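## Task

Move the tray so it sits entirely on the wall shelf. Neither the tray nor any crockery may drop freely more than a few centimetres. At the end the risers must be where they were and every item on the tray must be where it sat on it. The arm bases, in metres, with headings in degrees counter-clockwise from +x, are: arm1 x=-0.66 y=-1.48 z=+1.07 facing +90; arm2 x=+0.89 y=-1.44 z=+0.96 facing +178; arm3 x=-1.67 y=-1.29 z=+1.04 facing -3; arm4 x=+0.27 y=-0.75 z=+1.01 facing -91. Release the tray and move the arms away afterwards. It does not count if the tray stays put only because a robot is holding it.

## Robot and tools

Setup: four identical i2rt Big YAM arms, named arm1, arm2, arm3 and arm4, share one simulated room. Each arm has six revolute joints, a two-finger gripper and a camera on the wrist. A fixed room camera, cam_high, looks over the scene. With joints 1 and 6 at zero and the hand level and pointing ahead, the wrist camera rides on top of the hand and looks toward the fingertips. The hand reaches about 1.0 m from the joint-1 axis. Loose objects may occasionally get a brief shove from outside.

Frames: there is a single scene frame with its origin on the floor and +z pointing up. Base positions and headings for each arm are given in the task text. The 'hand' point lies midway between the fingertips. Its z axis runs along the fingers and its y axis is the direction the fingers open and close.

execute_actions takes two arguments.
- actions: a list holding exactly one action, or an empty list, which only reports state and images.
- An action is an object keyed by arm name. Under each name goes 'joints', an object of absolute targets given by joint name. These are destinations, not offsets.
- Joint names, units and allowed ranges:
  - joint1_rad, -2.879 to 2.879. Rotates the arm about its base. Positive is counter-clockwise seen from above, and 0 points the arm along its base heading.
  - joint2_rad, 0 to 3.141. Shoulder. At 0 the upper arm lies roughly level pointing back; increasing it raises the arm, then brings it forward.
  - joint3_rad, 0 to 3.019. Elbow. At 0 it is fully folded; increasing it opens the elbow.
  - joint4_rad, -1.692 to 1.57. Hand pitch; positive tips the fingers up.
  - joint5_rad, -1.57 to 1.57. Sideways hand swing; positive goes toward the arm's right.
  - joint6_rad, -2.094 to 2.094. Hand roll; positive is clockwise viewed from behind the hand.
  - gripper_m, 0 to 0.093. Fingertip gap in metres. Each finger pad pushes with roughly 50 to 62 N at most, and some grippers manage less.
- Tolerances for counting a joint as arrived, in the same order: ±0.045, ±0.14, ±0.09, ±0.055, ±0.03, ±0.035, and ±0.003 for the gripper.
- Every motion in one action begins at the same moment but may finish at different times. Joints run at different speeds, so the hand can swing wide on its way between postures.
- A joint or arm you leave out may keep pushing toward an earlier target.
- Any unknown key or out-of-range number rejects the whole call, and nothing moves.
- cameras: an optional list chosen from arm1_cam_wrist, arm2_cam_wrist, arm3_cam_wrist, arm4_cam_wrist, cam_high and all. Omitting it, passing null or passing ["all"] returns every camera; [] returns none.
- The 'pictures' line lists the returned images in order.

wait: seconds, from 0 to 10. Nothing new is commanded and the simulation keeps running. It returns the same report as an empty action.

zoom_image: camera (one of the five names) and region [x0, y0, x1, y1]. The region is in pixels of that camera's most recent full image, with (0,0) at the top left, and can be at most 504 by 504. Wrist images are 616x616 fisheye; cam_high is 672x504.

read_manual: section, only "licences". It returns licence text and moves nothing.

finished_scene: scene, the number of the current scene. It ends that scene for good and reports whether the goal was met, so only call it once the tray is released and resting stably in place.

Reading results: joint_status describes how each commanded joint finished.
- "off_target": the joint stopped short and may still be pushing.
- "contact_stop" or "time_out": the joint gives up its target and holds where it stopped. The exception is a joint that timed out: it may keep a target, capped at 0.375, 0.375, 0.113, 0.225, 0.075 and 0.3 rad from its position for joints 1 to 6, keep pushing, and finish by itself once the way is clear. on_its_own lists such joints.
- "joint command not followed", usually with a "cause:" line, means a built-in self-collision and arm-to-arm check blocked that arm's targets. Its joints then read "not_followed". The gripper part of the same action still runs, and the arm may retry the blocked targets with each later action.
- on_its_own reports things this call did not command. In it, "held at" gives the target a joint is holding, not where the joint actually is.
- To stop a joint pushing, send its reported position as the new target. A target very close to the current position may not move the joint. A joint holding up a load sags once it stops pushing.
- No state line reports contact between robots.

Hazards:
- A hard squeeze between two robots fails the task and ends the run, and a hard collision may too. The anti-collision check can act late and ignores fingers, gripper bodies and wrist cameras.
- Arms do not stop when they touch something; they keep pushing, possibly hard.
- Carrying a load, or pushing steadily, heats motors, and this also happens while you are composing a reply. A MOTOR HOT line appears from 85 °C. At 100 °C the arm and its gripper go limp and it falls, reported as OVER-TEMPERATURE FAULT. Its joints then show "limit_stop_at_motor_heat"; send the target again. Some heat persists into the next scene.
- The simulation keeps running while you think, and arms hold their last command during that time.
- Knocking anything onto the floor or out of the work area fails the task. Drops, slips, slams and hard pushes lower the result.
- Move gently, keep the tray level so the crockery stays put, and lower it onto its support rather than dropping it.
- Once any call in a reply reports a stop, the reply's remaining execute_actions, wait and finished_scene calls for that scene are skipped.
- Shorter total robot motion is better.

Each tool is called after "Call:" as name(argument=value, ...) on one line, values as JSON.

## Session

Call:
execute_actions(actions=[])

Scene clock: 0.00 s.
arm1.joint_positions: joint1_rad=-1.513 joint2_rad=+0.461 joint3_rad=+1.376 joint4_rad=-1.424 joint5_rad=+0.101 joint6_rad=-0.116 gripper_m=+0.094
arm1.joint_status: not commanded
arm1.hand: x=-0.5007 y=-1.4922 z=+1.6125 quat_wxyz=(-0.505, +0.050, -0.860, +0.056) (m; scene frame)
arm2.joint_positions: joint1_rad=+0.110 joint2_rad=+0.469 joint3_rad=+1.438 joint4_rad=-1.365 joint5_rad=-0.166 joint6_rad=-0.166 gripper_m=+0.094
arm2.joint_status: not commanded
arm2.hand: x=+0.7426 y=-1.4774 z=+1.5440 quat_wxyz=(+0.045, +0.817, +0.143, -0.557) (m; scene frame)
arm3.joint_positions: joint1_rad=+0.394 joint2_rad=+0.644 joint3_rad=+1.377 joint4_rad=-1.519 joint5_rad=-0.055 joint6_rad=+0.486 gripper_m=+0.095
arm3.joint_status: not commanded
arm3.hand: x=-1.4704 y=-1.2033 z=+1.5297 quat_wxyz=(-0.339, -0.055, -0.923, -0.173) (m; scene frame)
arm4.joint_positions: joint1_rad=+0.303 joint2_rad=+0.447 joint3_rad=+1.389 joint4_rad=-1.191 joint5_rad=-0.088 joint6_rad=+0.437 gripper_m=+0.094
arm4.joint_status: not commanded
arm4.hand: x=+0.3390 y=-0.9064 z=+1.6152 quat_wxyz=(-0.571, -0.580, -0.536, +0.225) (m; scene frame)
pictures: arm1_cam_wrist, arm2_cam_wrist, arm3_cam_wrist, arm4_cam_wrist, cam_high
Images, in order (width x height): arm1_cam_wrist 616x616, arm2_cam_wrist 616x616, arm3_cam_wrist 616x616, arm4_cam_wrist 616x616, cam_high 672x504.

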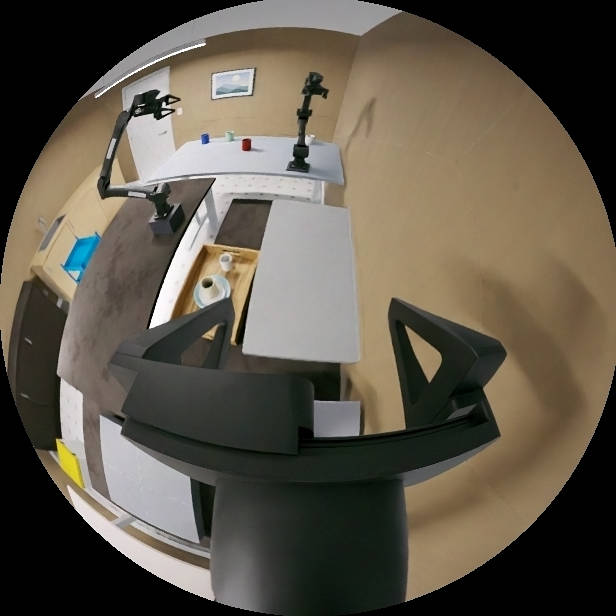

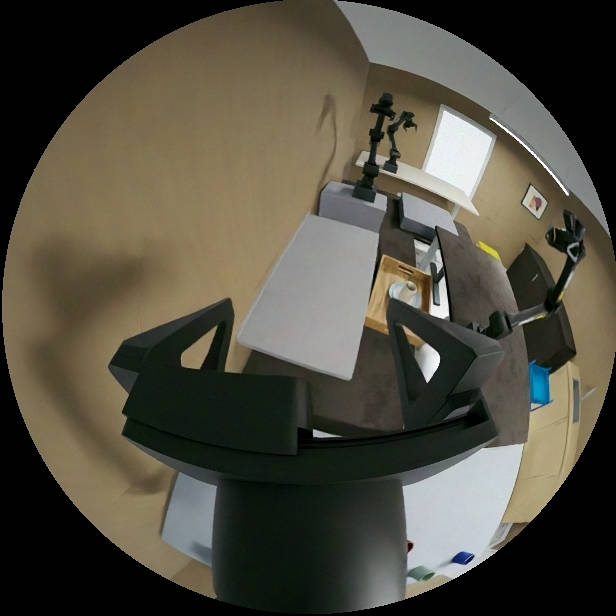

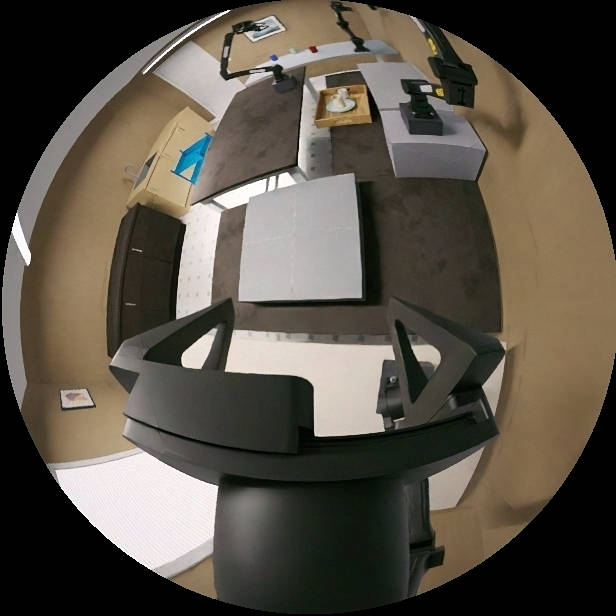

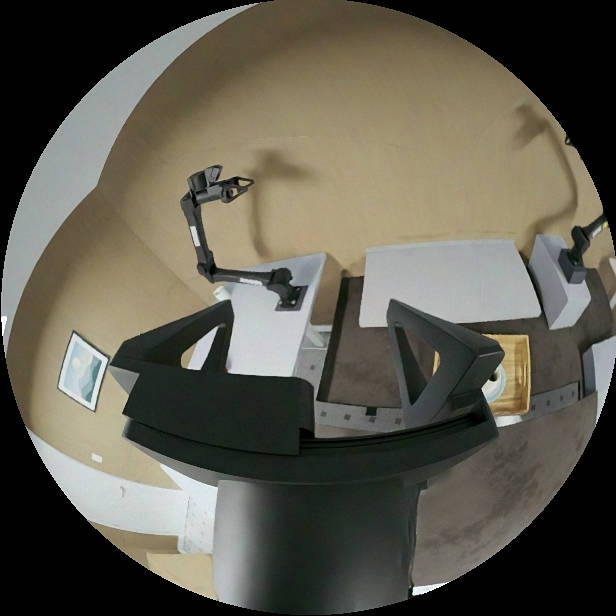

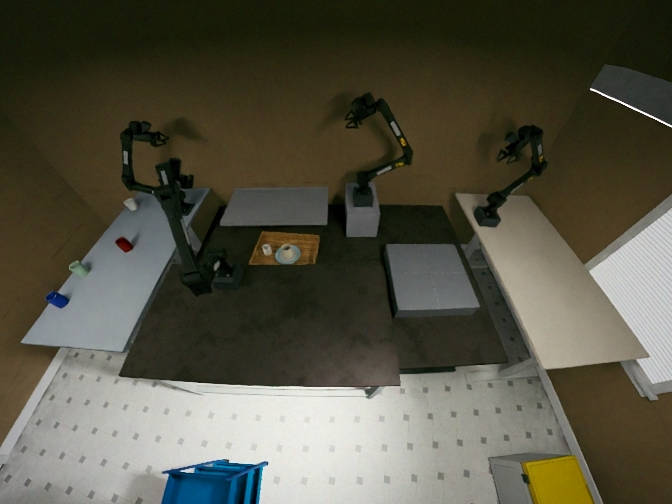

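Call:
zoom_image(camera="cam_high", region=[170,160,400,310])

Call:
zoom_image(camera="arm3_cam_wrist", region=[260,40,460,180])

Call:
zoom_image(camera="arm2_cam_wrist", region=[300,180,500,380])

Region (170, 160, 400, 310) of cam_high's 672x504 image, scaled by 2.191, with more detail than that image has; it fills the top 329 rows of this view, and the rest is white.

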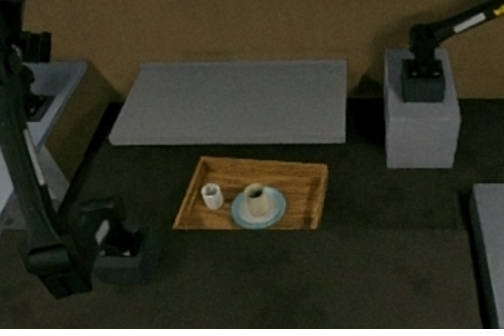

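Region (260, 40, 460, 180) of arm3_cam_wrist's 616x616 image, scaled by 2.520, with more detail than that image has; it fills the top 353 rows of this view, and the rest is white.

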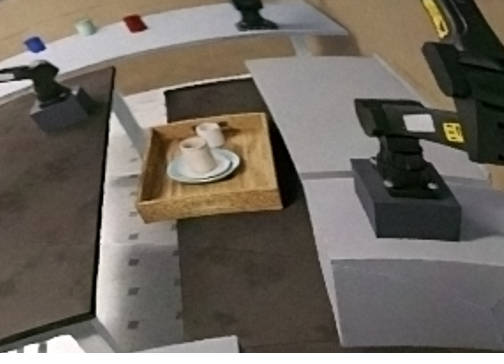

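Region (300, 180, 500, 380) of arm2_cam_wrist's 616x616 image, scaled by 2.520, with more detail than that image has.

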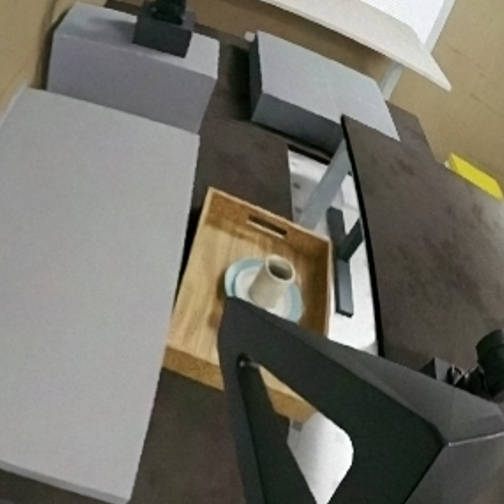

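Call:
execute_actions(actions=[{"arm1":{"joints":{"joint1_rad":-0.9,"joint2_rad":1.2,"joint3_rad":1.2,"joint4_rad":-0.96,"joint5_rad":0,"joint6_rad":0}},"arm4":{"joints":{"joint1_rad":-0.5,"joint2_rad":0.8,"joint3_rad":0.8,"joint4_rad":-0.96,"joint5_rad":0,"joint6_rad":0}}}], cameras=["arm1_cam_wrist","arm4_cam_wrist","cam_high"])

Scene clock: 13.47 s.
arm1.joint_positions: joint1_rad=-0.904 joint2_rad=+1.204 joint3_rad=+1.189 joint4_rad=-0.977 joint5_rad=+0.002 joint6_rad=-0.013 gripper_m=+0.094
arm1.joint_status: all done
arm1.hand: x=-0.2952 y=-1.1949 z=+1.3672 quat_wxyz=(-0.272, +0.321, -0.903, -0.092) (m; scene frame)
arm2.joint_positions: joint1_rad=+0.110 joint2_rad=+0.469 joint3_rad=+1.438 joint4_rad=-1.365 joint5_rad=-0.166 joint6_rad=-0.166 gripper_m=+0.094
arm2.joint_status: not commanded
arm2.hand: x=+0.7426 y=-1.4774 z=+1.5440 quat_wxyz=(+0.045, +0.817, +0.143, -0.557) (m; scene frame)
arm3.joint_positions: joint1_rad=+0.394 joint2_rad=+0.644 joint3_rad=+1.377 joint4_rad=-1.519 joint5_rad=-0.055 joint6_rad=+0.486 gripper_m=+0.095
arm3.joint_status: not commanded
arm3.hand: x=-1.4704 y=-1.2033 z=+1.5297 quat_wxyz=(-0.339, -0.055, -0.923, -0.173) (m; scene frame)
arm4.joint_positions: joint1_rad=-0.494 joint2_rad=+0.810 joint3_rad=+0.792 joint4_rad=-0.972 joint5_rad=+0.000 joint6_rad=+0.008 gripper_m=+0.094
arm4.joint_status: all done
arm4.hand: x=+0.1121 y=-1.0306 z=+1.2533 quat_wxyz=(-0.145, -0.828, -0.479, +0.252) (m; scene frame)
pictures: arm1_cam_wrist, arm4_cam_wrist, cam_high
Images, in order (width x height): arm1_cam_wrist 616x616, arm4_cam_wrist 616x616, cam_high 672x504.

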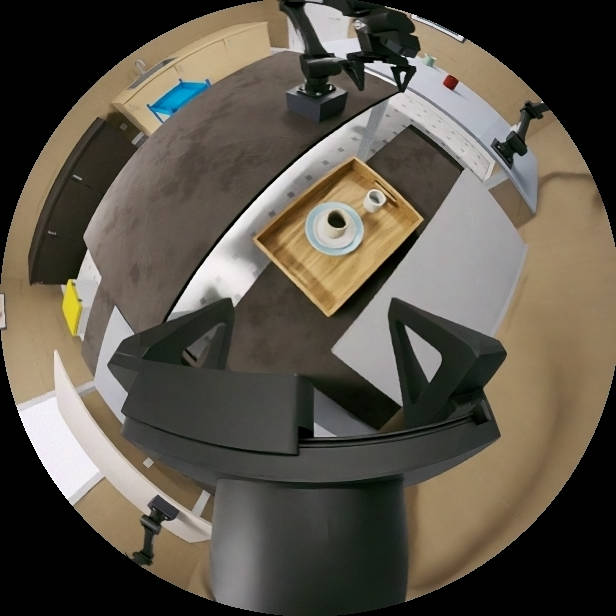

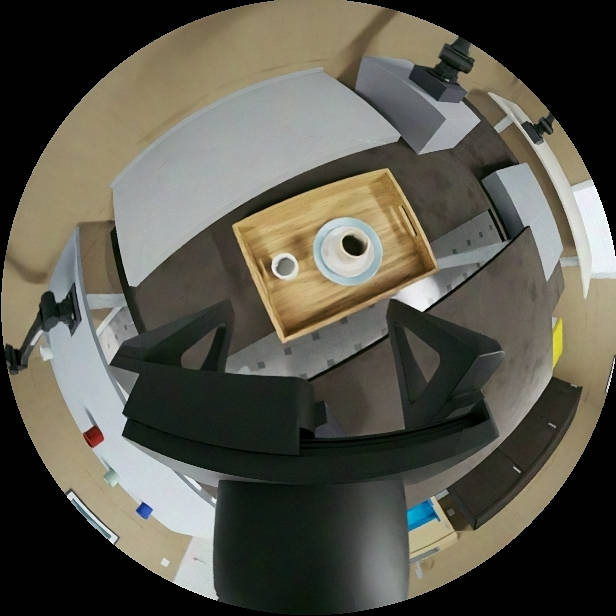

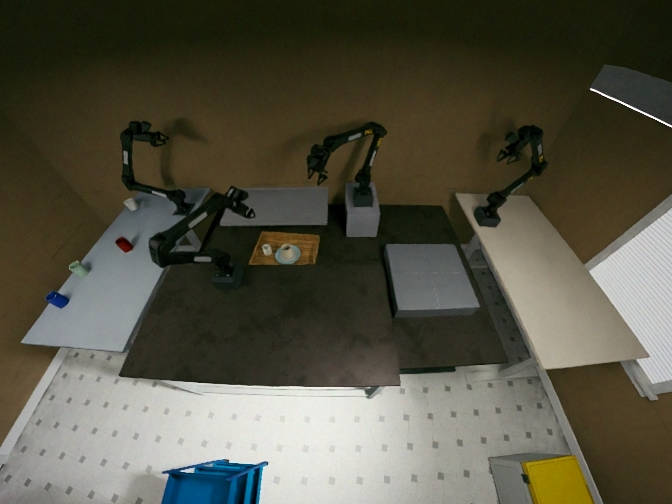

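Call:
execute_actions(actions=[{"arm1":{"joints":{"joint1_rad":-0.778,"joint2_rad":1.9,"joint3_rad":1.33,"joint4_rad":-0.591,"joint6_rad":-0.656,"gripper_m":0.06}},"arm4":{"joints":{"joint1_rad":-0.141,"joint2_rad":1.5,"joint3_rad":0.592,"joint4_rad":0.219,"joint6_rad":-0.046,"gripper_m":0.06}}}], cameras=[])

Call:
execute_actions(actions=[{"arm1":{"joints":{"joint2_rad":2.31}},"arm4":{"joints":{"joint2_rad":1.945}}}], cameras=["arm1_cam_wrist","arm4_cam_wrist","cam_high"])

Scene clock: 35.70 s.
arm1.joint_positions: joint1_rad=-0.777 joint2_rad=+1.910 joint3_rad=+1.311 joint4_rad=-0.605 joint5_rad=+0.002 joint6_rad=-0.643 gripper_m=+0.060
arm1.joint_status: all done
arm1.hand: x=-0.2296 y=-1.0432 z=+1.0911 quat_wxyz=(-0.184, +0.648, -0.739, -0.013) (m; scene frame)
arm2.joint_positions: joint1_rad=+0.110 joint2_rad=+0.469 joint3_rad=+1.438 joint4_rad=-1.365 joint5_rad=-0.166 joint6_rad=-0.166 gripper_m=+0.094
arm2.joint_status: not commanded
arm2.hand: x=+0.7426 y=-1.4774 z=+1.5440 quat_wxyz=(+0.045, +0.817, +0.143, -0.557) (m; scene frame)
arm3.joint_positions: joint1_rad=+0.394 joint2_rad=+0.644 joint3_rad=+1.377 joint4_rad=-1.519 joint5_rad=-0.055 joint6_rad=+0.486 gripper_m=+0.095
arm3.joint_status: not commanded
arm3.hand: x=-1.4704 y=-1.2033 z=+1.5297 quat_wxyz=(-0.339, -0.055, -0.923, -0.173) (m; scene frame)
arm4.joint_positions: joint1_rad=-0.144 joint2_rad=+1.490 joint3_rad=+0.583 joint4_rad=+0.196 joint5_rad=+0.000 joint6_rad=-0.038 gripper_m=+0.060
arm4.joint_status: all done
arm4.hand: x=+0.1925 y=-1.2210 z=+1.0656 quat_wxyz=(-0.261, -0.680, -0.601, +0.327) (m; scene frame)
pictures: none
No camera images: the call's "cameras" was empty. Leave "cameras" out to get every camera's image.

Scene clock: 37.07 s.
arm1.joint_positions: joint1_rad=-0.777 joint2_rad=+2.319 joint3_rad=+1.312 joint4_rad=-0.595 joint5_rad=+0.002 joint6_rad=-0.643 gripper_m=+0.060
arm1.joint_status: all done
arm1.hand: x=-0.2920 y=-1.1073 z=+0.8639 quat_wxyz=(+0.014, +0.660, -0.751, +0.002) (m; scene frame)
arm2.joint_positions: joint1_rad=+0.110 joint2_rad=+0.469 joint3_rad=+1.438 joint4_rad=-1.365 joint5_rad=-0.166 joint6_rad=-0.166 gripper_m=+0.094
arm2.joint_status: not commanded
arm2.hand: x=+0.7426 y=-1.4774 z=+1.5440 quat_wxyz=(+0.045, +0.817, +0.143, -0.557) (m; scene frame)
arm3.joint_positions: joint1_rad=+0.394 joint2_rad=+0.644 joint3_rad=+1.377 joint4_rad=-1.519 joint5_rad=-0.055 joint6_rad=+0.486 gripper_m=+0.095
arm3.joint_status: not commanded
arm3.hand: x=-1.4704 y=-1.2033 z=+1.5297 quat_wxyz=(-0.339, -0.055, -0.923, -0.173) (m; scene frame)
arm4.joint_positions: joint1_rad=-0.144 joint2_rad=+1.938 joint3_rad=+0.583 joint4_rad=+0.203 joint5_rad=+0.000 joint6_rad=-0.038 gripper_m=+0.060
arm4.joint_status: all done
arm4.hand: x=+0.2035 y=-1.1450 z=+0.8750 quat_wxyz=(-0.129, -0.733, -0.647, +0.166) (m; scene frame)
pictures: arm1_cam_wrist, arm4_cam_wrist, cam_high
Images, in order (width x height): arm1_cam_wrist 616x616, arm4_cam_wrist 616x616, cam_high 672x504.

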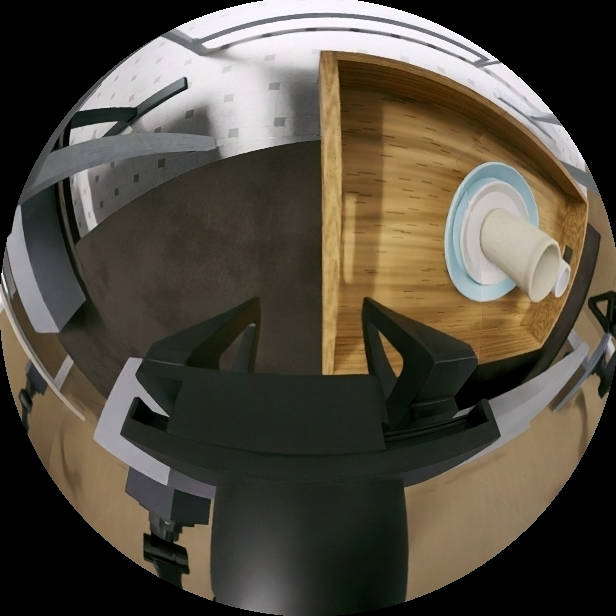

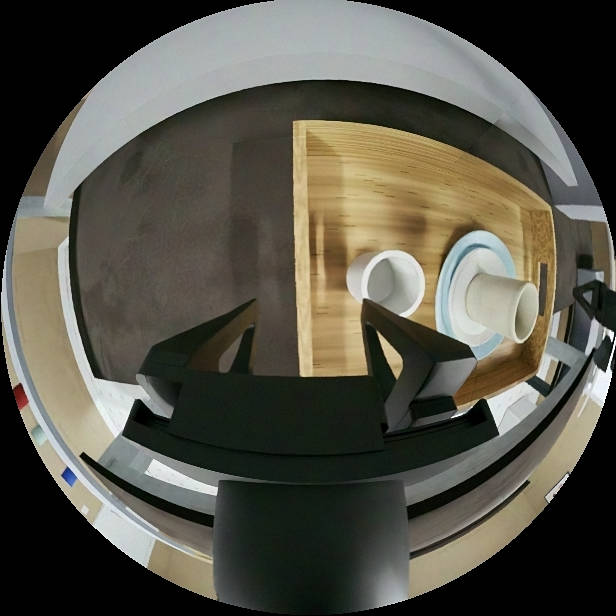

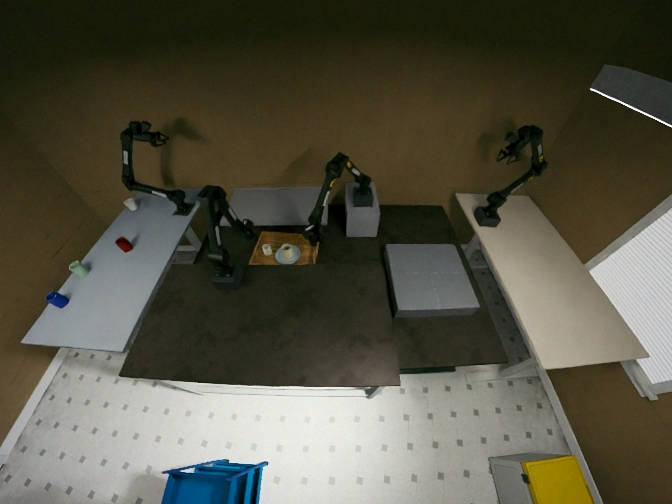

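Call:
execute_actions(actions=[{"arm1":{"joints":{"joint1_rad":-0.787,"joint2_rad":2.405,"joint3_rad":1.392,"joint4_rad":-0.52}},"arm4":{"joints":{"joint1_rad":-0.119,"joint2_rad":2.108,"joint3_rad":0.545,"joint4_rad":0.445,"gripper_m":0.042}}}], cameras=["arm1_cam_wrist","arm4_cam_wrist"])

Scene clock: 43.77 s.
arm1.joint_positions: joint1_rad=-0.777 joint2_rad=+2.376 joint3_rad=+1.379 joint4_rad=-0.528 joint5_rad=+0.002 joint6_rad=-0.644 gripper_m=+0.060
arm1.joint_status: all done
arm1.hand: x=-0.2673 y=-1.0819 z=+0.8487 quat_wxyz=(-0.025, +0.660, -0.751, -0.001) (m; scene frame)
arm2.joint_positions: joint1_rad=+0.110 joint2_rad=+0.469 joint3_rad=+1.438 joint4_rad=-1.365 joint5_rad=-0.166 joint6_rad=-0.166 gripper_m=+0.094
arm2.joint_status: not commanded
arm2.hand: x=+0.7426 y=-1.4774 z=+1.5440 quat_wxyz=(+0.045, +0.817, +0.143, -0.557) (m; scene frame)
arm3.joint_positions: joint1_rad=+0.394 joint2_rad=+0.644 joint3_rad=+1.377 joint4_rad=-1.519 joint5_rad=-0.055 joint6_rad=+0.486 gripper_m=+0.095
arm3.joint_status: not commanded
arm3.hand: x=-1.4704 y=-1.2033 z=+1.5297 quat_wxyz=(-0.339, -0.055, -0.923, -0.173) (m; scene frame)
arm4.joint_positions: joint1_rad=-0.128 joint2_rad=+2.106 joint3_rad=+0.543 joint4_rad=+0.425 joint5_rad=+0.000 joint6_rad=-0.039 gripper_m=+0.042
arm4.joint_status: all done
arm4.hand: x=+0.2126 y=-1.1233 z=+0.8297 quat_wxyz=(-0.135, -0.727, -0.652, +0.170) (m; scene frame)
pictures: arm1_cam_wrist, arm4_cam_wrist
Images, in order (width x height): arm1_cam_wrist 616x616, arm4_cam_wrist 616x616.

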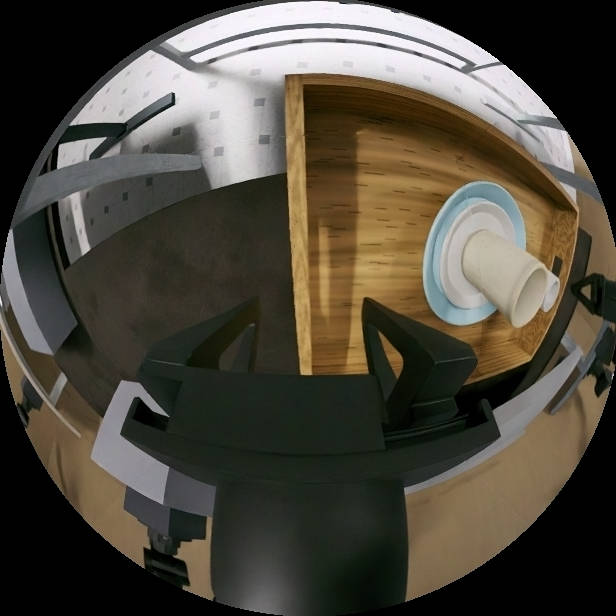

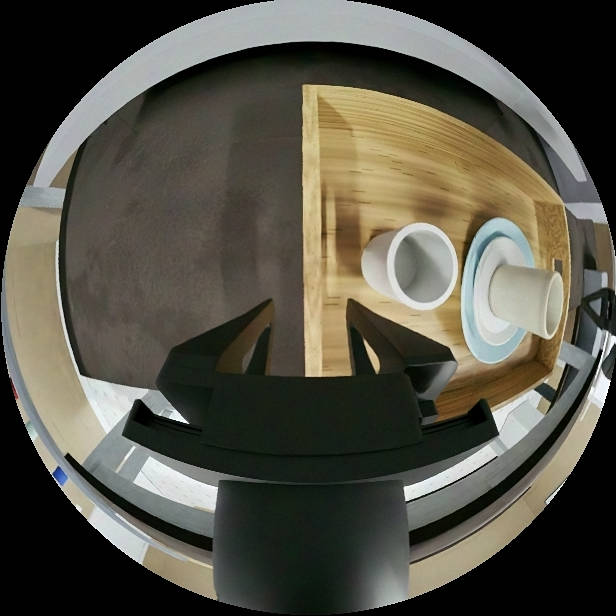

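Call:
execute_actions(actions=[{"arm1":{"joints":{"joint2_rad":2.53,"joint3_rad":1.436,"joint4_rad":-0.468}},"arm4":{"joints":{"joint2_rad":2.29,"joint3_rad":0.61,"joint4_rad":0.58}}}], cameras=["arm1_cam_wrist","arm4_cam_wrist"])

Scene clock: 49.57 s.
arm1.joint_positions: joint1_rad=-0.777 joint2_rad=+2.522 joint3_rad=+1.429 joint4_rad=-0.475 joint5_rad=+0.002 joint6_rad=-0.644 gripper_m=+0.060
arm1.joint_status: all done
arm1.hand: x=-0.2777 y=-1.0926 z=+0.7807 quat_wxyz=(-0.003, +0.660, -0.751, +0.001) (m; scene frame)
arm2.joint_positions: joint1_rad=+0.110 joint2_rad=+0.469 joint3_rad=+1.438 joint4_rad=-1.365 joint5_rad=-0.166 joint6_rad=-0.166 gripper_m=+0.094
arm2.joint_status: not commanded
arm2.hand: x=+0.7426 y=-1.4774 z=+1.5440 quat_wxyz=(+0.045, +0.817, +0.143, -0.557) (m; scene frame)
arm3.joint_positions: joint1_rad=+0.394 joint2_rad=+0.644 joint3_rad=+1.377 joint4_rad=-1.519 joint5_rad=-0.055 joint6_rad=+0.486 gripper_m=+0.095
arm3.joint_status: not commanded
arm3.hand: x=-1.4704 y=-1.2033 z=+1.5297 quat_wxyz=(-0.339, -0.055, -0.923, -0.173) (m; scene frame)
arm4.joint_positions: joint1_rad=-0.128 joint2_rad=+2.284 joint3_rad=+0.609 joint4_rad=+0.560 joint5_rad=+0.000 joint6_rad=-0.039 gripper_m=+0.042
arm4.joint_status: all done
arm4.hand: x=+0.2108 y=-1.1330 z=+0.7850 quat_wxyz=(-0.142, -0.725, -0.650, +0.179) (m; scene frame)
pictures: arm1_cam_wrist, arm4_cam_wrist
Images, in order (width x height): arm1_cam_wrist 616x616, arm4_cam_wrist 616x616.

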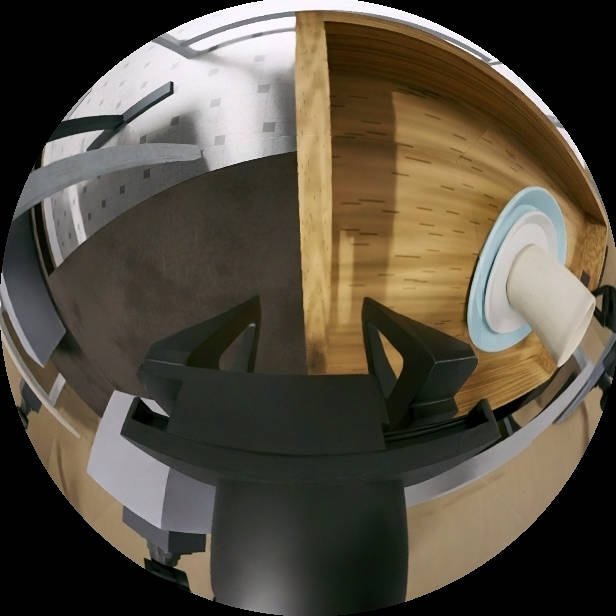

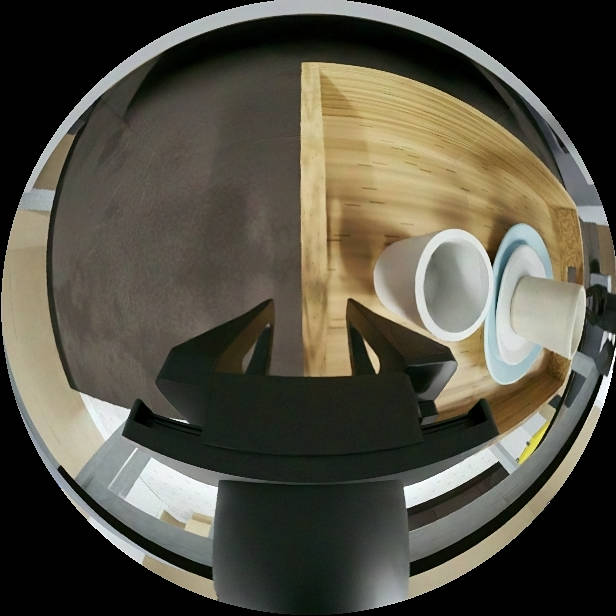

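Call:
execute_actions(actions=[{"arm1":{"joints":{"joint2_rad":2.575,"joint3_rad":1.458,"joint4_rad":-0.445,"gripper_m":0.03}},"arm4":{"joints":{"joint2_rad":2.345,"joint3_rad":0.625,"joint4_rad":0.61,"gripper_m":0.03}}}], cameras=[])

Call:
execute_actions(actions=[{"arm1":{"joints":{"gripper_m":0}},"arm4":{"joints":{"gripper_m":0}}}], cameras=["arm1_cam_wrist","arm4_cam_wrist"])

Scene clock: 54.80 s.
arm1.joint_positions: joint1_rad=-0.777 joint2_rad=+2.541 joint3_rad=+1.438 joint4_rad=-0.456 joint5_rad=+0.002 joint6_rad=-0.644 gripper_m=+0.030
arm1.joint_status: all done
arm1.hand: x=-0.2763 y=-1.0912 z=+0.7724 quat_wxyz=(-0.007, +0.660, -0.751, +0.000) (m; scene frame)
arm2.joint_positions: joint1_rad=+0.110 joint2_rad=+0.469 joint3_rad=+1.438 joint4_rad=-1.365 joint5_rad=-0.166 joint6_rad=-0.166 gripper_m=+0.094
arm2.joint_status: not commanded
arm2.hand: x=+0.7426 y=-1.4774 z=+1.5440 quat_wxyz=(+0.045, +0.817, +0.143, -0.557) (m; scene frame)
arm3.joint_positions: joint1_rad=+0.394 joint2_rad=+0.644 joint3_rad=+1.377 joint4_rad=-1.519 joint5_rad=-0.055 joint6_rad=+0.486 gripper_m=+0.095
arm3.joint_status: not commanded
arm3.hand: x=-1.4704 y=-1.2033 z=+1.5297 quat_wxyz=(-0.339, -0.055, -0.923, -0.173) (m; scene frame)
arm4.joint_positions: joint1_rad=-0.128 joint2_rad=+2.330 joint3_rad=+0.625 joint4_rad=+0.591 joint5_rad=+0.000 joint6_rad=-0.039 gripper_m=+0.030
arm4.joint_status: all done
arm4.hand: x=+0.2106 y=-1.1331 z=+0.7726 quat_wxyz=(-0.143, -0.725, -0.650, +0.179) (m; scene frame)
pictures: none
No camera images: the call's "cameras" was empty. Leave "cameras" out to get every camera's image.

Scene clock: 55.33 s.
arm1.joint_positions: joint1_rad=-0.778 joint2_rad=+2.542 joint3_rad=+1.440 joint4_rad=-0.454 joint5_rad=+0.004 joint6_rad=-0.661 gripper_m=+0.011
arm1.joint_status: gripper_m off_target (ended at +0.011, target +0.000)
arm1.hand: x=-0.2745 y=-1.0909 z=+0.7724 quat_wxyz=(-0.009, +0.666, -0.746, +0.002) (m; scene frame)
arm2.joint_positions: joint1_rad=+0.110 joint2_rad=+0.469 joint3_rad=+1.438 joint4_rad=-1.365 joint5_rad=-0.166 joint6_rad=-0.166 gripper_m=+0.094
arm2.joint_status: not commanded
arm2.hand: x=+0.7426 y=-1.4774 z=+1.5440 quat_wxyz=(+0.045, +0.817, +0.143, -0.557) (m; scene frame)
arm3.joint_positions: joint1_rad=+0.394 joint2_rad=+0.644 joint3_rad=+1.377 joint4_rad=-1.519 joint5_rad=-0.055 joint6_rad=+0.486 gripper_m=+0.095
arm3.joint_status: not commanded
arm3.hand: x=-1.4704 y=-1.2033 z=+1.5297 quat_wxyz=(-0.339, -0.055, -0.923, -0.173) (m; scene frame)
arm4.joint_positions: joint1_rad=-0.130 joint2_rad=+2.330 joint3_rad=+0.625 joint4_rad=+0.592 joint5_rad=+0.006 joint6_rad=-0.044 gripper_m=+0.011
arm4.joint_status: gripper_m off_target (ended at +0.011, target +0.000)
arm4.hand: x=+0.2092 y=-1.1331 z=+0.7726 quat_wxyz=(-0.140, -0.724, -0.651, +0.182) (m; scene frame)
pictures: arm1_cam_wrist, arm4_cam_wrist
Images, in order (width x height): arm1_cam_wrist 616x616, arm4_cam_wrist 616x616.

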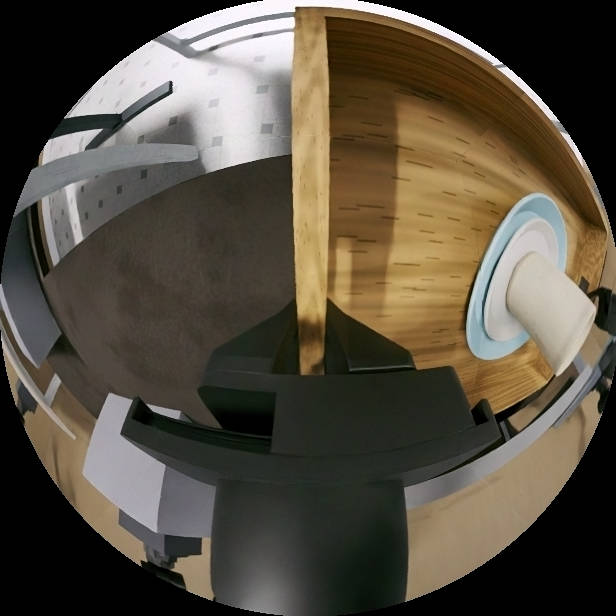

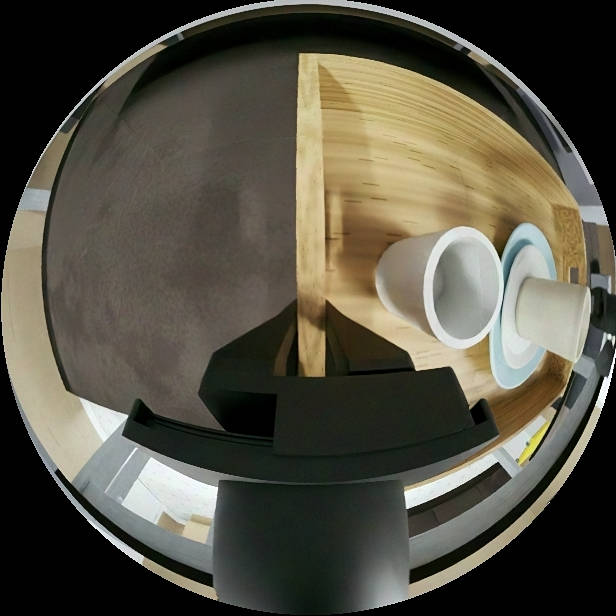

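Call:
execute_actions(actions=[{"arm1":{"joints":{"joint2_rad":2.42,"joint3_rad":1.412,"joint4_rad":-0.495,"joint6_rad":-0.69}},"arm4":{"joints":{"joint2_rad":2.17,"joint3_rad":0.555,"joint4_rad":0.565,"joint6_rad":-0.07}}}], cameras=["arm1_cam_wrist","arm4_cam_wrist"])

Scene clock: 63.00 s.
arm1.joint_positions: joint1_rad=-0.786 joint2_rad=+2.495 joint3_rad=+1.415 joint4_rad=-0.468 joint5_rad=+0.004 joint6_rad=-0.712 gripper_m=+0.011
arm1.joint_status: all done
arm1.hand: x=-0.2707 y=-1.0929 z=+0.7923 quat_wxyz=(-0.013, +0.682, -0.731, +0.001) (m; scene frame)
arm2.joint_positions: joint1_rad=+0.110 joint2_rad=+0.469 joint3_rad=+1.438 joint4_rad=-1.365 joint5_rad=-0.166 joint6_rad=-0.166 gripper_m=+0.094
arm2.joint_status: not commanded
arm2.hand: x=+0.7426 y=-1.4774 z=+1.5440 quat_wxyz=(+0.045, +0.817, +0.143, -0.557) (m; scene frame)
arm3.joint_positions: joint1_rad=+0.394 joint2_rad=+0.644 joint3_rad=+1.377 joint4_rad=-1.519 joint5_rad=-0.055 joint6_rad=+0.486 gripper_m=+0.095
arm3.joint_status: not commanded
arm3.hand: x=-1.4704 y=-1.2033 z=+1.5297 quat_wxyz=(-0.339, -0.055, -0.923, -0.173) (m; scene frame)
arm4.joint_positions: joint1_rad=-0.131 joint2_rad=+2.245 joint3_rad=+0.558 joint4_rad=+0.551 joint5_rad=-0.003 joint6_rad=-0.085 gripper_m=+0.011
arm4.joint_status: all done
arm4.hand: x=+0.2133 y=-1.1145 z=+0.7947 quat_wxyz=(-0.133, -0.712, -0.668, +0.173) (m; scene frame)
pictures: arm1_cam_wrist, arm4_cam_wrist
Images, in order (width x height): arm1_cam_wrist 616x616, arm4_cam_wrist 616x616.

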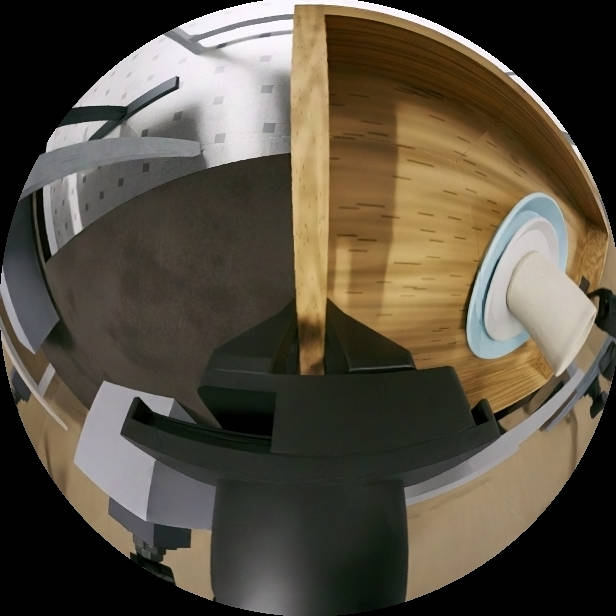

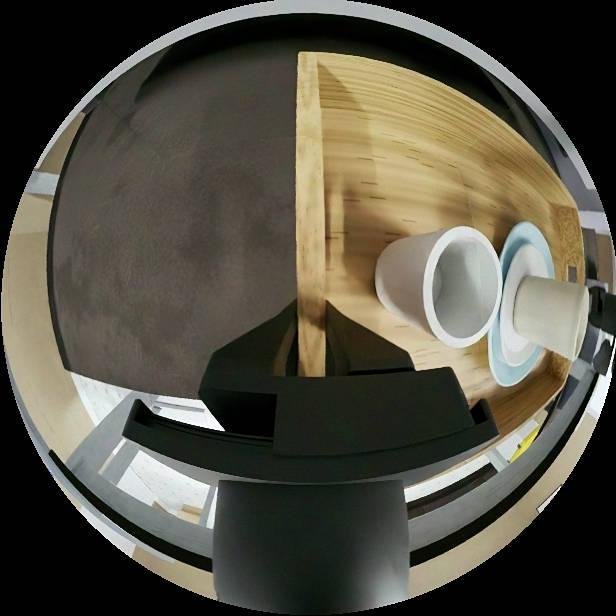

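Call:
execute_actions(actions=[{"arm1":{"joints":{"joint2_rad":2.262,"joint3_rad":1.36,"joint4_rad":-0.58,"joint6_rad":-0.72}},"arm4":{"joints":{"joint2_rad":1.915,"joint3_rad":0.462,"joint4_rad":0.44,"joint5_rad":-0.025,"joint6_rad":-0.1}}}], cameras=["arm1_cam_wrist","arm4_cam_wrist"])

Scene clock: 66.30 s.
arm1.joint_positions: joint1_rad=-0.795 joint2_rad=+2.330 joint3_rad=+1.350 joint4_rad=-0.568 joint5_rad=+0.004 joint6_rad=-0.751 gripper_m=+0.011
arm1.joint_status: all done
arm1.hand: x=-0.2674 y=-1.0971 z=+0.8663 quat_wxyz=(-0.013, +0.693, -0.721, +0.002) (m; scene frame)
arm2.joint_positions: joint1_rad=+0.110 joint2_rad=+0.469 joint3_rad=+1.438 joint4_rad=-1.365 joint5_rad=-0.166 joint6_rad=-0.166 gripper_m=+0.094
arm2.joint_status: not commanded
arm2.hand: x=+0.7426 y=-1.4774 z=+1.5440 quat_wxyz=(+0.045, +0.817, +0.143, -0.557) (m; scene frame)
arm3.joint_positions: joint1_rad=+0.394 joint2_rad=+0.644 joint3_rad=+1.377 joint4_rad=-1.519 joint5_rad=-0.055 joint6_rad=+0.486 gripper_m=+0.095
arm3.joint_status: not commanded
arm3.hand: x=-1.4704 y=-1.2033 z=+1.5297 quat_wxyz=(-0.339, -0.055, -0.923, -0.173) (m; scene frame)
arm4.joint_positions: joint1_rad=-0.134 joint2_rad=+1.979 joint3_rad=+0.452 joint4_rad=+0.423 joint5_rad=-0.020 joint6_rad=-0.114 gripper_m=+0.011
arm4.joint_status: all done
arm4.hand: x=+0.2168 y=-1.1062 z=+0.8633 quat_wxyz=(-0.146, -0.699, -0.675, +0.183) (m; scene frame)
pictures: arm1_cam_wrist, arm4_cam_wrist
Images, in order (width x height): arm1_cam_wrist 616x616, arm4_cam_wrist 616x616.

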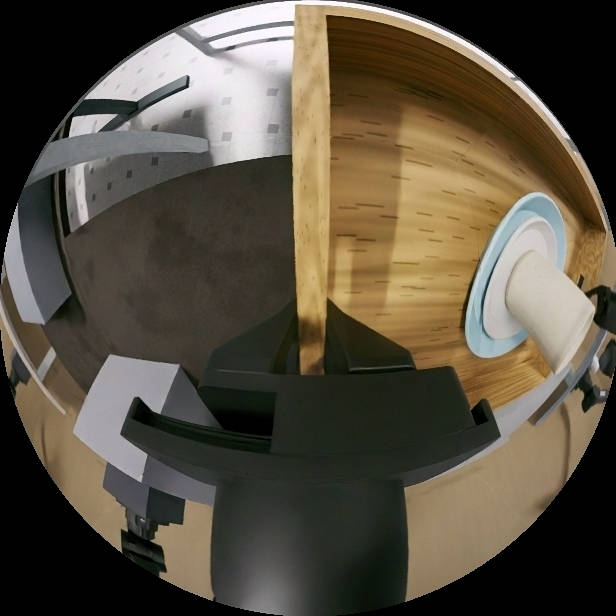

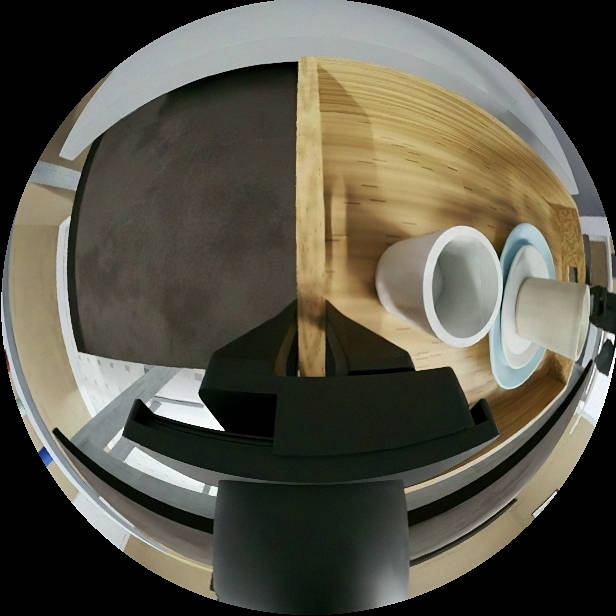

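Call:
execute_actions(actions=[{"arm1":{"joints":{"joint2_rad":2.165,"joint3_rad":1.34,"joint4_rad":-0.665}},"arm4":{"joints":{"joint2_rad":1.70,"joint3_rad":0.44,"joint4_rad":0.235}}}], cameras=["arm4_cam_wrist"])

Scene clock: 70.17 s.
arm1.joint_positions: joint1_rad=-0.795 joint2_rad=+2.239 joint3_rad=+1.335 joint4_rad=-0.644 joint5_rad=+0.004 joint6_rad=-0.754 gripper_m=+0.011
arm1.joint_status: all done
arm1.hand: x=-0.2665 y=-1.0961 z=+0.9107 quat_wxyz=(-0.013, +0.694, -0.720, +0.002) (m; scene frame)
arm2.joint_positions: joint1_rad=+0.110 joint2_rad=+0.469 joint3_rad=+1.438 joint4_rad=-1.365 joint5_rad=-0.166 joint6_rad=-0.166 gripper_m=+0.094
arm2.joint_status: not commanded
arm2.hand: x=+0.7426 y=-1.4774 z=+1.5440 quat_wxyz=(+0.045, +0.817, +0.143, -0.557) (m; scene frame)
arm3.joint_positions: joint1_rad=+0.394 joint2_rad=+0.644 joint3_rad=+1.377 joint4_rad=-1.519 joint5_rad=-0.055 joint6_rad=+0.486 gripper_m=+0.095
arm3.joint_status: not commanded
arm3.hand: x=-1.4704 y=-1.2033 z=+1.5297 quat_wxyz=(-0.339, -0.055, -0.923, -0.173) (m; scene frame)
arm4.joint_positions: joint1_rad=-0.134 joint2_rad=+1.761 joint3_rad=+0.428 joint4_rad=+0.221 joint5_rad=-0.020 joint6_rad=-0.117 gripper_m=+0.011
arm4.joint_status: all done
arm4.hand: x=+0.2179 y=-1.1031 z=+0.9112 quat_wxyz=(-0.144, -0.699, -0.677, +0.180) (m; scene frame)
pictures: arm4_cam_wrist
Images, in order (width x height): arm4_cam_wrist 616x616.

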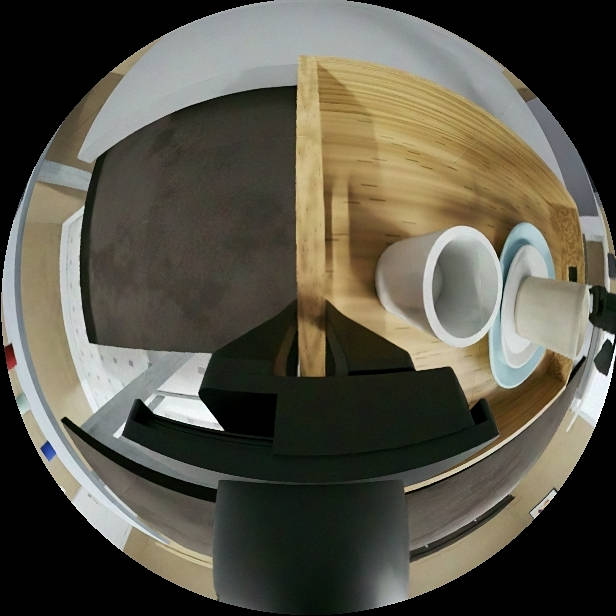

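Call:
execute_actions(actions=[{"arm1":{"joints":{"joint2_rad":2.06,"joint3_rad":1.335,"joint4_rad":-0.76}},"arm4":{"joints":{"joint2_rad":1.49,"joint3_rad":0.455,"joint4_rad":0.015}}}], cameras=[])

Call:
execute_actions(actions=[{"arm1":{"joints":{"joint2_rad":1.985,"joint3_rad":1.345,"joint4_rad":-0.84}},"arm4":{"joints":{"joint2_rad":1.34,"joint3_rad":0.485,"joint4_rad":-0.16}}}], cameras=[])

Call:
execute_actions(actions=[{"arm1":{"joints":{"joint1_rad":-0.955,"joint2_rad":1.875,"joint3_rad":1.12,"joint4_rad":-0.72,"joint6_rad":-0.93}},"arm4":{"joints":{"joint1_rad":-0.095,"joint2_rad":1.58,"joint3_rad":0.74,"joint4_rad":-0.2}}}], cameras=["arm4_cam_wrist","cam_high"])

Scene clock: 79.73 s.
arm1.joint_positions: joint1_rad=-0.795 joint2_rad=+2.135 joint3_rad=+1.328 joint4_rad=-0.738 joint5_rad=+0.002 joint6_rad=-0.759 gripper_m=+0.011
arm1.joint_status: all done
arm1.hand: x=-0.2664 y=-1.0956 z=+0.9634 quat_wxyz=(-0.014, +0.695, -0.719, +0.001) (m; scene frame)
arm2.joint_positions: joint1_rad=+0.110 joint2_rad=+0.469 joint3_rad=+1.438 joint4_rad=-1.365 joint5_rad=-0.166 joint6_rad=-0.166 gripper_m=+0.094
arm2.joint_status: not commanded
arm2.hand: x=+0.7426 y=-1.4774 z=+1.5440 quat_wxyz=(+0.045, +0.817, +0.143, -0.557) (m; scene frame)
arm3.joint_positions: joint1_rad=+0.394 joint2_rad=+0.644 joint3_rad=+1.377 joint4_rad=-1.519 joint5_rad=-0.055 joint6_rad=+0.486 gripper_m=+0.095
arm3.joint_status: not commanded
arm3.hand: x=-1.4704 y=-1.2033 z=+1.5297 quat_wxyz=(-0.339, -0.055, -0.923, -0.173) (m; scene frame)
arm4.joint_positions: joint1_rad=-0.134 joint2_rad=+1.545 joint3_rad=+0.428 joint4_rad=+0.005 joint5_rad=-0.015 joint6_rad=-0.125 gripper_m=+0.011
arm4.joint_status: all done
arm4.hand: x=+0.2179 y=-1.1000 z=+0.9602 quat_wxyz=(-0.141, -0.696, -0.680, +0.182) (m; scene frame)
pictures: none
No camera images: the call's "cameras" was empty. Leave "cameras" out to get every camera's image.

Scene clock: 80.63 s.
arm1.joint_positions: joint1_rad=-0.795 joint2_rad=+2.064 joint3_rad=+1.328 joint4_rad=-0.798 joint5_rad=+0.002 joint6_rad=-0.771 gripper_m=+0.011
arm1.joint_status: all done
arm1.hand: x=-0.2658 y=-1.0950 z=+1.0008 quat_wxyz=(-0.020, +0.700, -0.714, +0.001) (m; scene frame)
arm2.joint_positions: joint1_rad=+0.110 joint2_rad=+0.469 joint3_rad=+1.438 joint4_rad=-1.365 joint5_rad=-0.166 joint6_rad=-0.166 gripper_m=+0.094
arm2.joint_status: not commanded
arm2.hand: x=+0.7426 y=-1.4774 z=+1.5440 quat_wxyz=(+0.045, +0.817, +0.143, -0.557) (m; scene frame)
arm3.joint_positions: joint1_rad=+0.394 joint2_rad=+0.644 joint3_rad=+1.377 joint4_rad=-1.519 joint5_rad=-0.055 joint6_rad=+0.486 gripper_m=+0.095
arm3.joint_status: not commanded
arm3.hand: x=-1.4704 y=-1.2033 z=+1.5297 quat_wxyz=(-0.339, -0.055, -0.923, -0.173) (m; scene frame)
arm4.joint_positions: joint1_rad=-0.136 joint2_rad=+1.391 joint3_rad=+0.433 joint4_rad=-0.159 joint5_rad=-0.012 joint6_rad=-0.143 gripper_m=+0.011
arm4.joint_status: all done
arm4.hand: x=+0.2182 y=-1.0916 z=+0.9949 quat_wxyz=(-0.136, -0.692, -0.685, +0.182) (m; scene frame)
pictures: none
No camera images: the call's "cameras" was empty. Leave "cameras" out to get every camera's image.

Scene clock: 81.73 s.
arm1.joint_positions: joint1_rad=-0.962 joint2_rad=+1.958 joint3_rad=+1.100 joint4_rad=-0.708 joint5_rad=-0.005 joint6_rad=-0.968 gripper_m=+0.011
arm1.joint_status: joint6_rad off_target (ended at -0.968, target -0.930); the others done
arm1.hand: x=-0.2685 y=-1.2076 z=+0.9912 quat_wxyz=(-0.004, +0.710, -0.704, -0.002) (m; scene frame)
arm2.joint_positions: joint1_rad=+0.110 joint2_rad=+0.469 joint3_rad=+1.438 joint4_rad=-1.365 joint5_rad=-0.166 joint6_rad=-0.166 gripper_m=+0.094
arm2.joint_status: not commanded
arm2.hand: x=+0.7426 y=-1.4774 z=+1.5440 quat_wxyz=(+0.045, +0.817, +0.143, -0.557) (m; scene frame)
arm3.joint_positions: joint1_rad=+0.394 joint2_rad=+0.644 joint3_rad=+1.377 joint4_rad=-1.519 joint5_rad=-0.055 joint6_rad=+0.486 gripper_m=+0.095
arm3.joint_status: not commanded
arm3.hand: x=-1.4704 y=-1.2033 z=+1.5297 quat_wxyz=(-0.339, -0.055, -0.923, -0.173) (m; scene frame)
arm4.joint_positions: joint1_rad=-0.113 joint2_rad=+1.621 joint3_rad=+0.703 joint4_rad=-0.211 joint5_rad=-0.028 joint6_rad=-0.142 gripper_m=+0.011
arm4.joint_status: all done
arm4.hand: x=+0.2159 y=-1.1900 z=+0.9931 quat_wxyz=(-0.141, -0.684, -0.695, +0.171) (m; scene frame)
pictures: arm4_cam_wrist, cam_high
Images, in order (width x height): arm4_cam_wrist 616x616, cam_high 672x504.

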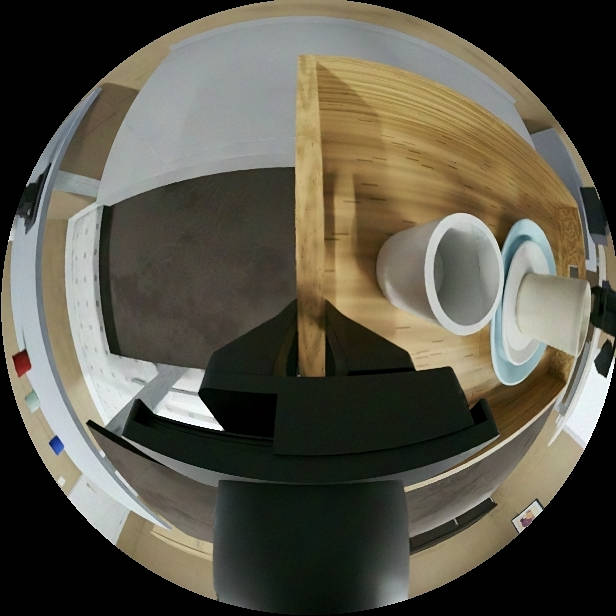

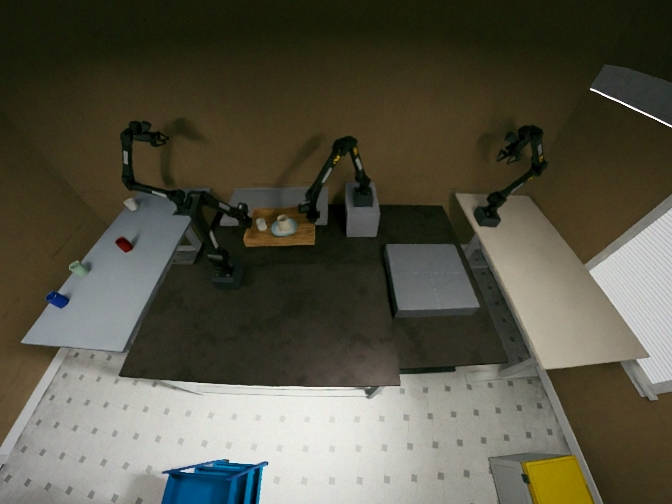

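Call:
execute_actions(actions=[{"arm1":{"joints":{"joint1_rad":-1.041,"joint2_rad":1.81,"joint3_rad":1.04,"joint4_rad":-0.69,"joint6_rad":-1.04}},"arm4":{"joints":{"joint1_rad":-0.08,"joint2_rad":1.665,"joint3_rad":0.896,"joint4_rad":-0.25,"joint6_rad":-0.09}}}], cameras=[])

Call:
execute_actions(actions=[{"arm1":{"joints":{"joint1_rad":-1.141,"joint2_rad":1.767,"joint3_rad":0.966,"joint4_rad":-0.66,"joint6_rad":-1.14}},"arm4":{"joints":{"joint1_rad":-0.07,"joint2_rad":1.762,"joint3_rad":1.05,"joint4_rad":-0.3,"joint6_rad":-0.08}}}], cameras=["arm4_cam_wrist"])

Scene clock: 88.03 s.
arm1.joint_positions: joint1_rad=-1.039 joint2_rad=+1.900 joint3_rad=+1.015 joint4_rad=-0.676 joint5_rad=-0.004 joint6_rad=-1.047 gripper_m=+0.011
arm1.joint_status: all done
arm1.hand: x=-0.2706 y=-1.2518 z=+0.9960 quat_wxyz=(-0.007, +0.711, -0.703, -0.001) (m; scene frame)
arm2.joint_positions: joint1_rad=+0.110 joint2_rad=+0.469 joint3_rad=+1.438 joint4_rad=-1.365 joint5_rad=-0.166 joint6_rad=-0.166 gripper_m=+0.094
arm2.joint_status: not commanded
arm2.hand: x=+0.7426 y=-1.4774 z=+1.5440 quat_wxyz=(+0.045, +0.817, +0.143, -0.557) (m; scene frame)
arm3.joint_positions: joint1_rad=+0.394 joint2_rad=+0.644 joint3_rad=+1.377 joint4_rad=-1.519 joint5_rad=-0.055 joint6_rad=+0.486 gripper_m=+0.095
arm3.joint_status: not commanded
arm3.hand: x=-1.4704 y=-1.2033 z=+1.5297 quat_wxyz=(-0.339, -0.055, -0.923, -0.173) (m; scene frame)
arm4.joint_positions: joint1_rad=-0.101 joint2_rad=+1.711 joint3_rad=+0.839 joint4_rad=-0.260 joint5_rad=-0.021 joint6_rad=-0.129 gripper_m=+0.011
arm4.joint_status: joint6_rad time_out (moved +0.014 of +0.052); the others done
arm4.on_its_own: joint6_rad reads -0.129 and still pushes toward -0.090 since a time_out
arm4.hand: x=+0.2144 y=-1.2363 z=+0.9948 quat_wxyz=(-0.140, -0.685, -0.694, +0.170) (m; scene frame)
pictures: none
No camera images: the call's "cameras" was empty. Leave "cameras" out to get every camera's image.

not run: a stop came earlier in this reply.


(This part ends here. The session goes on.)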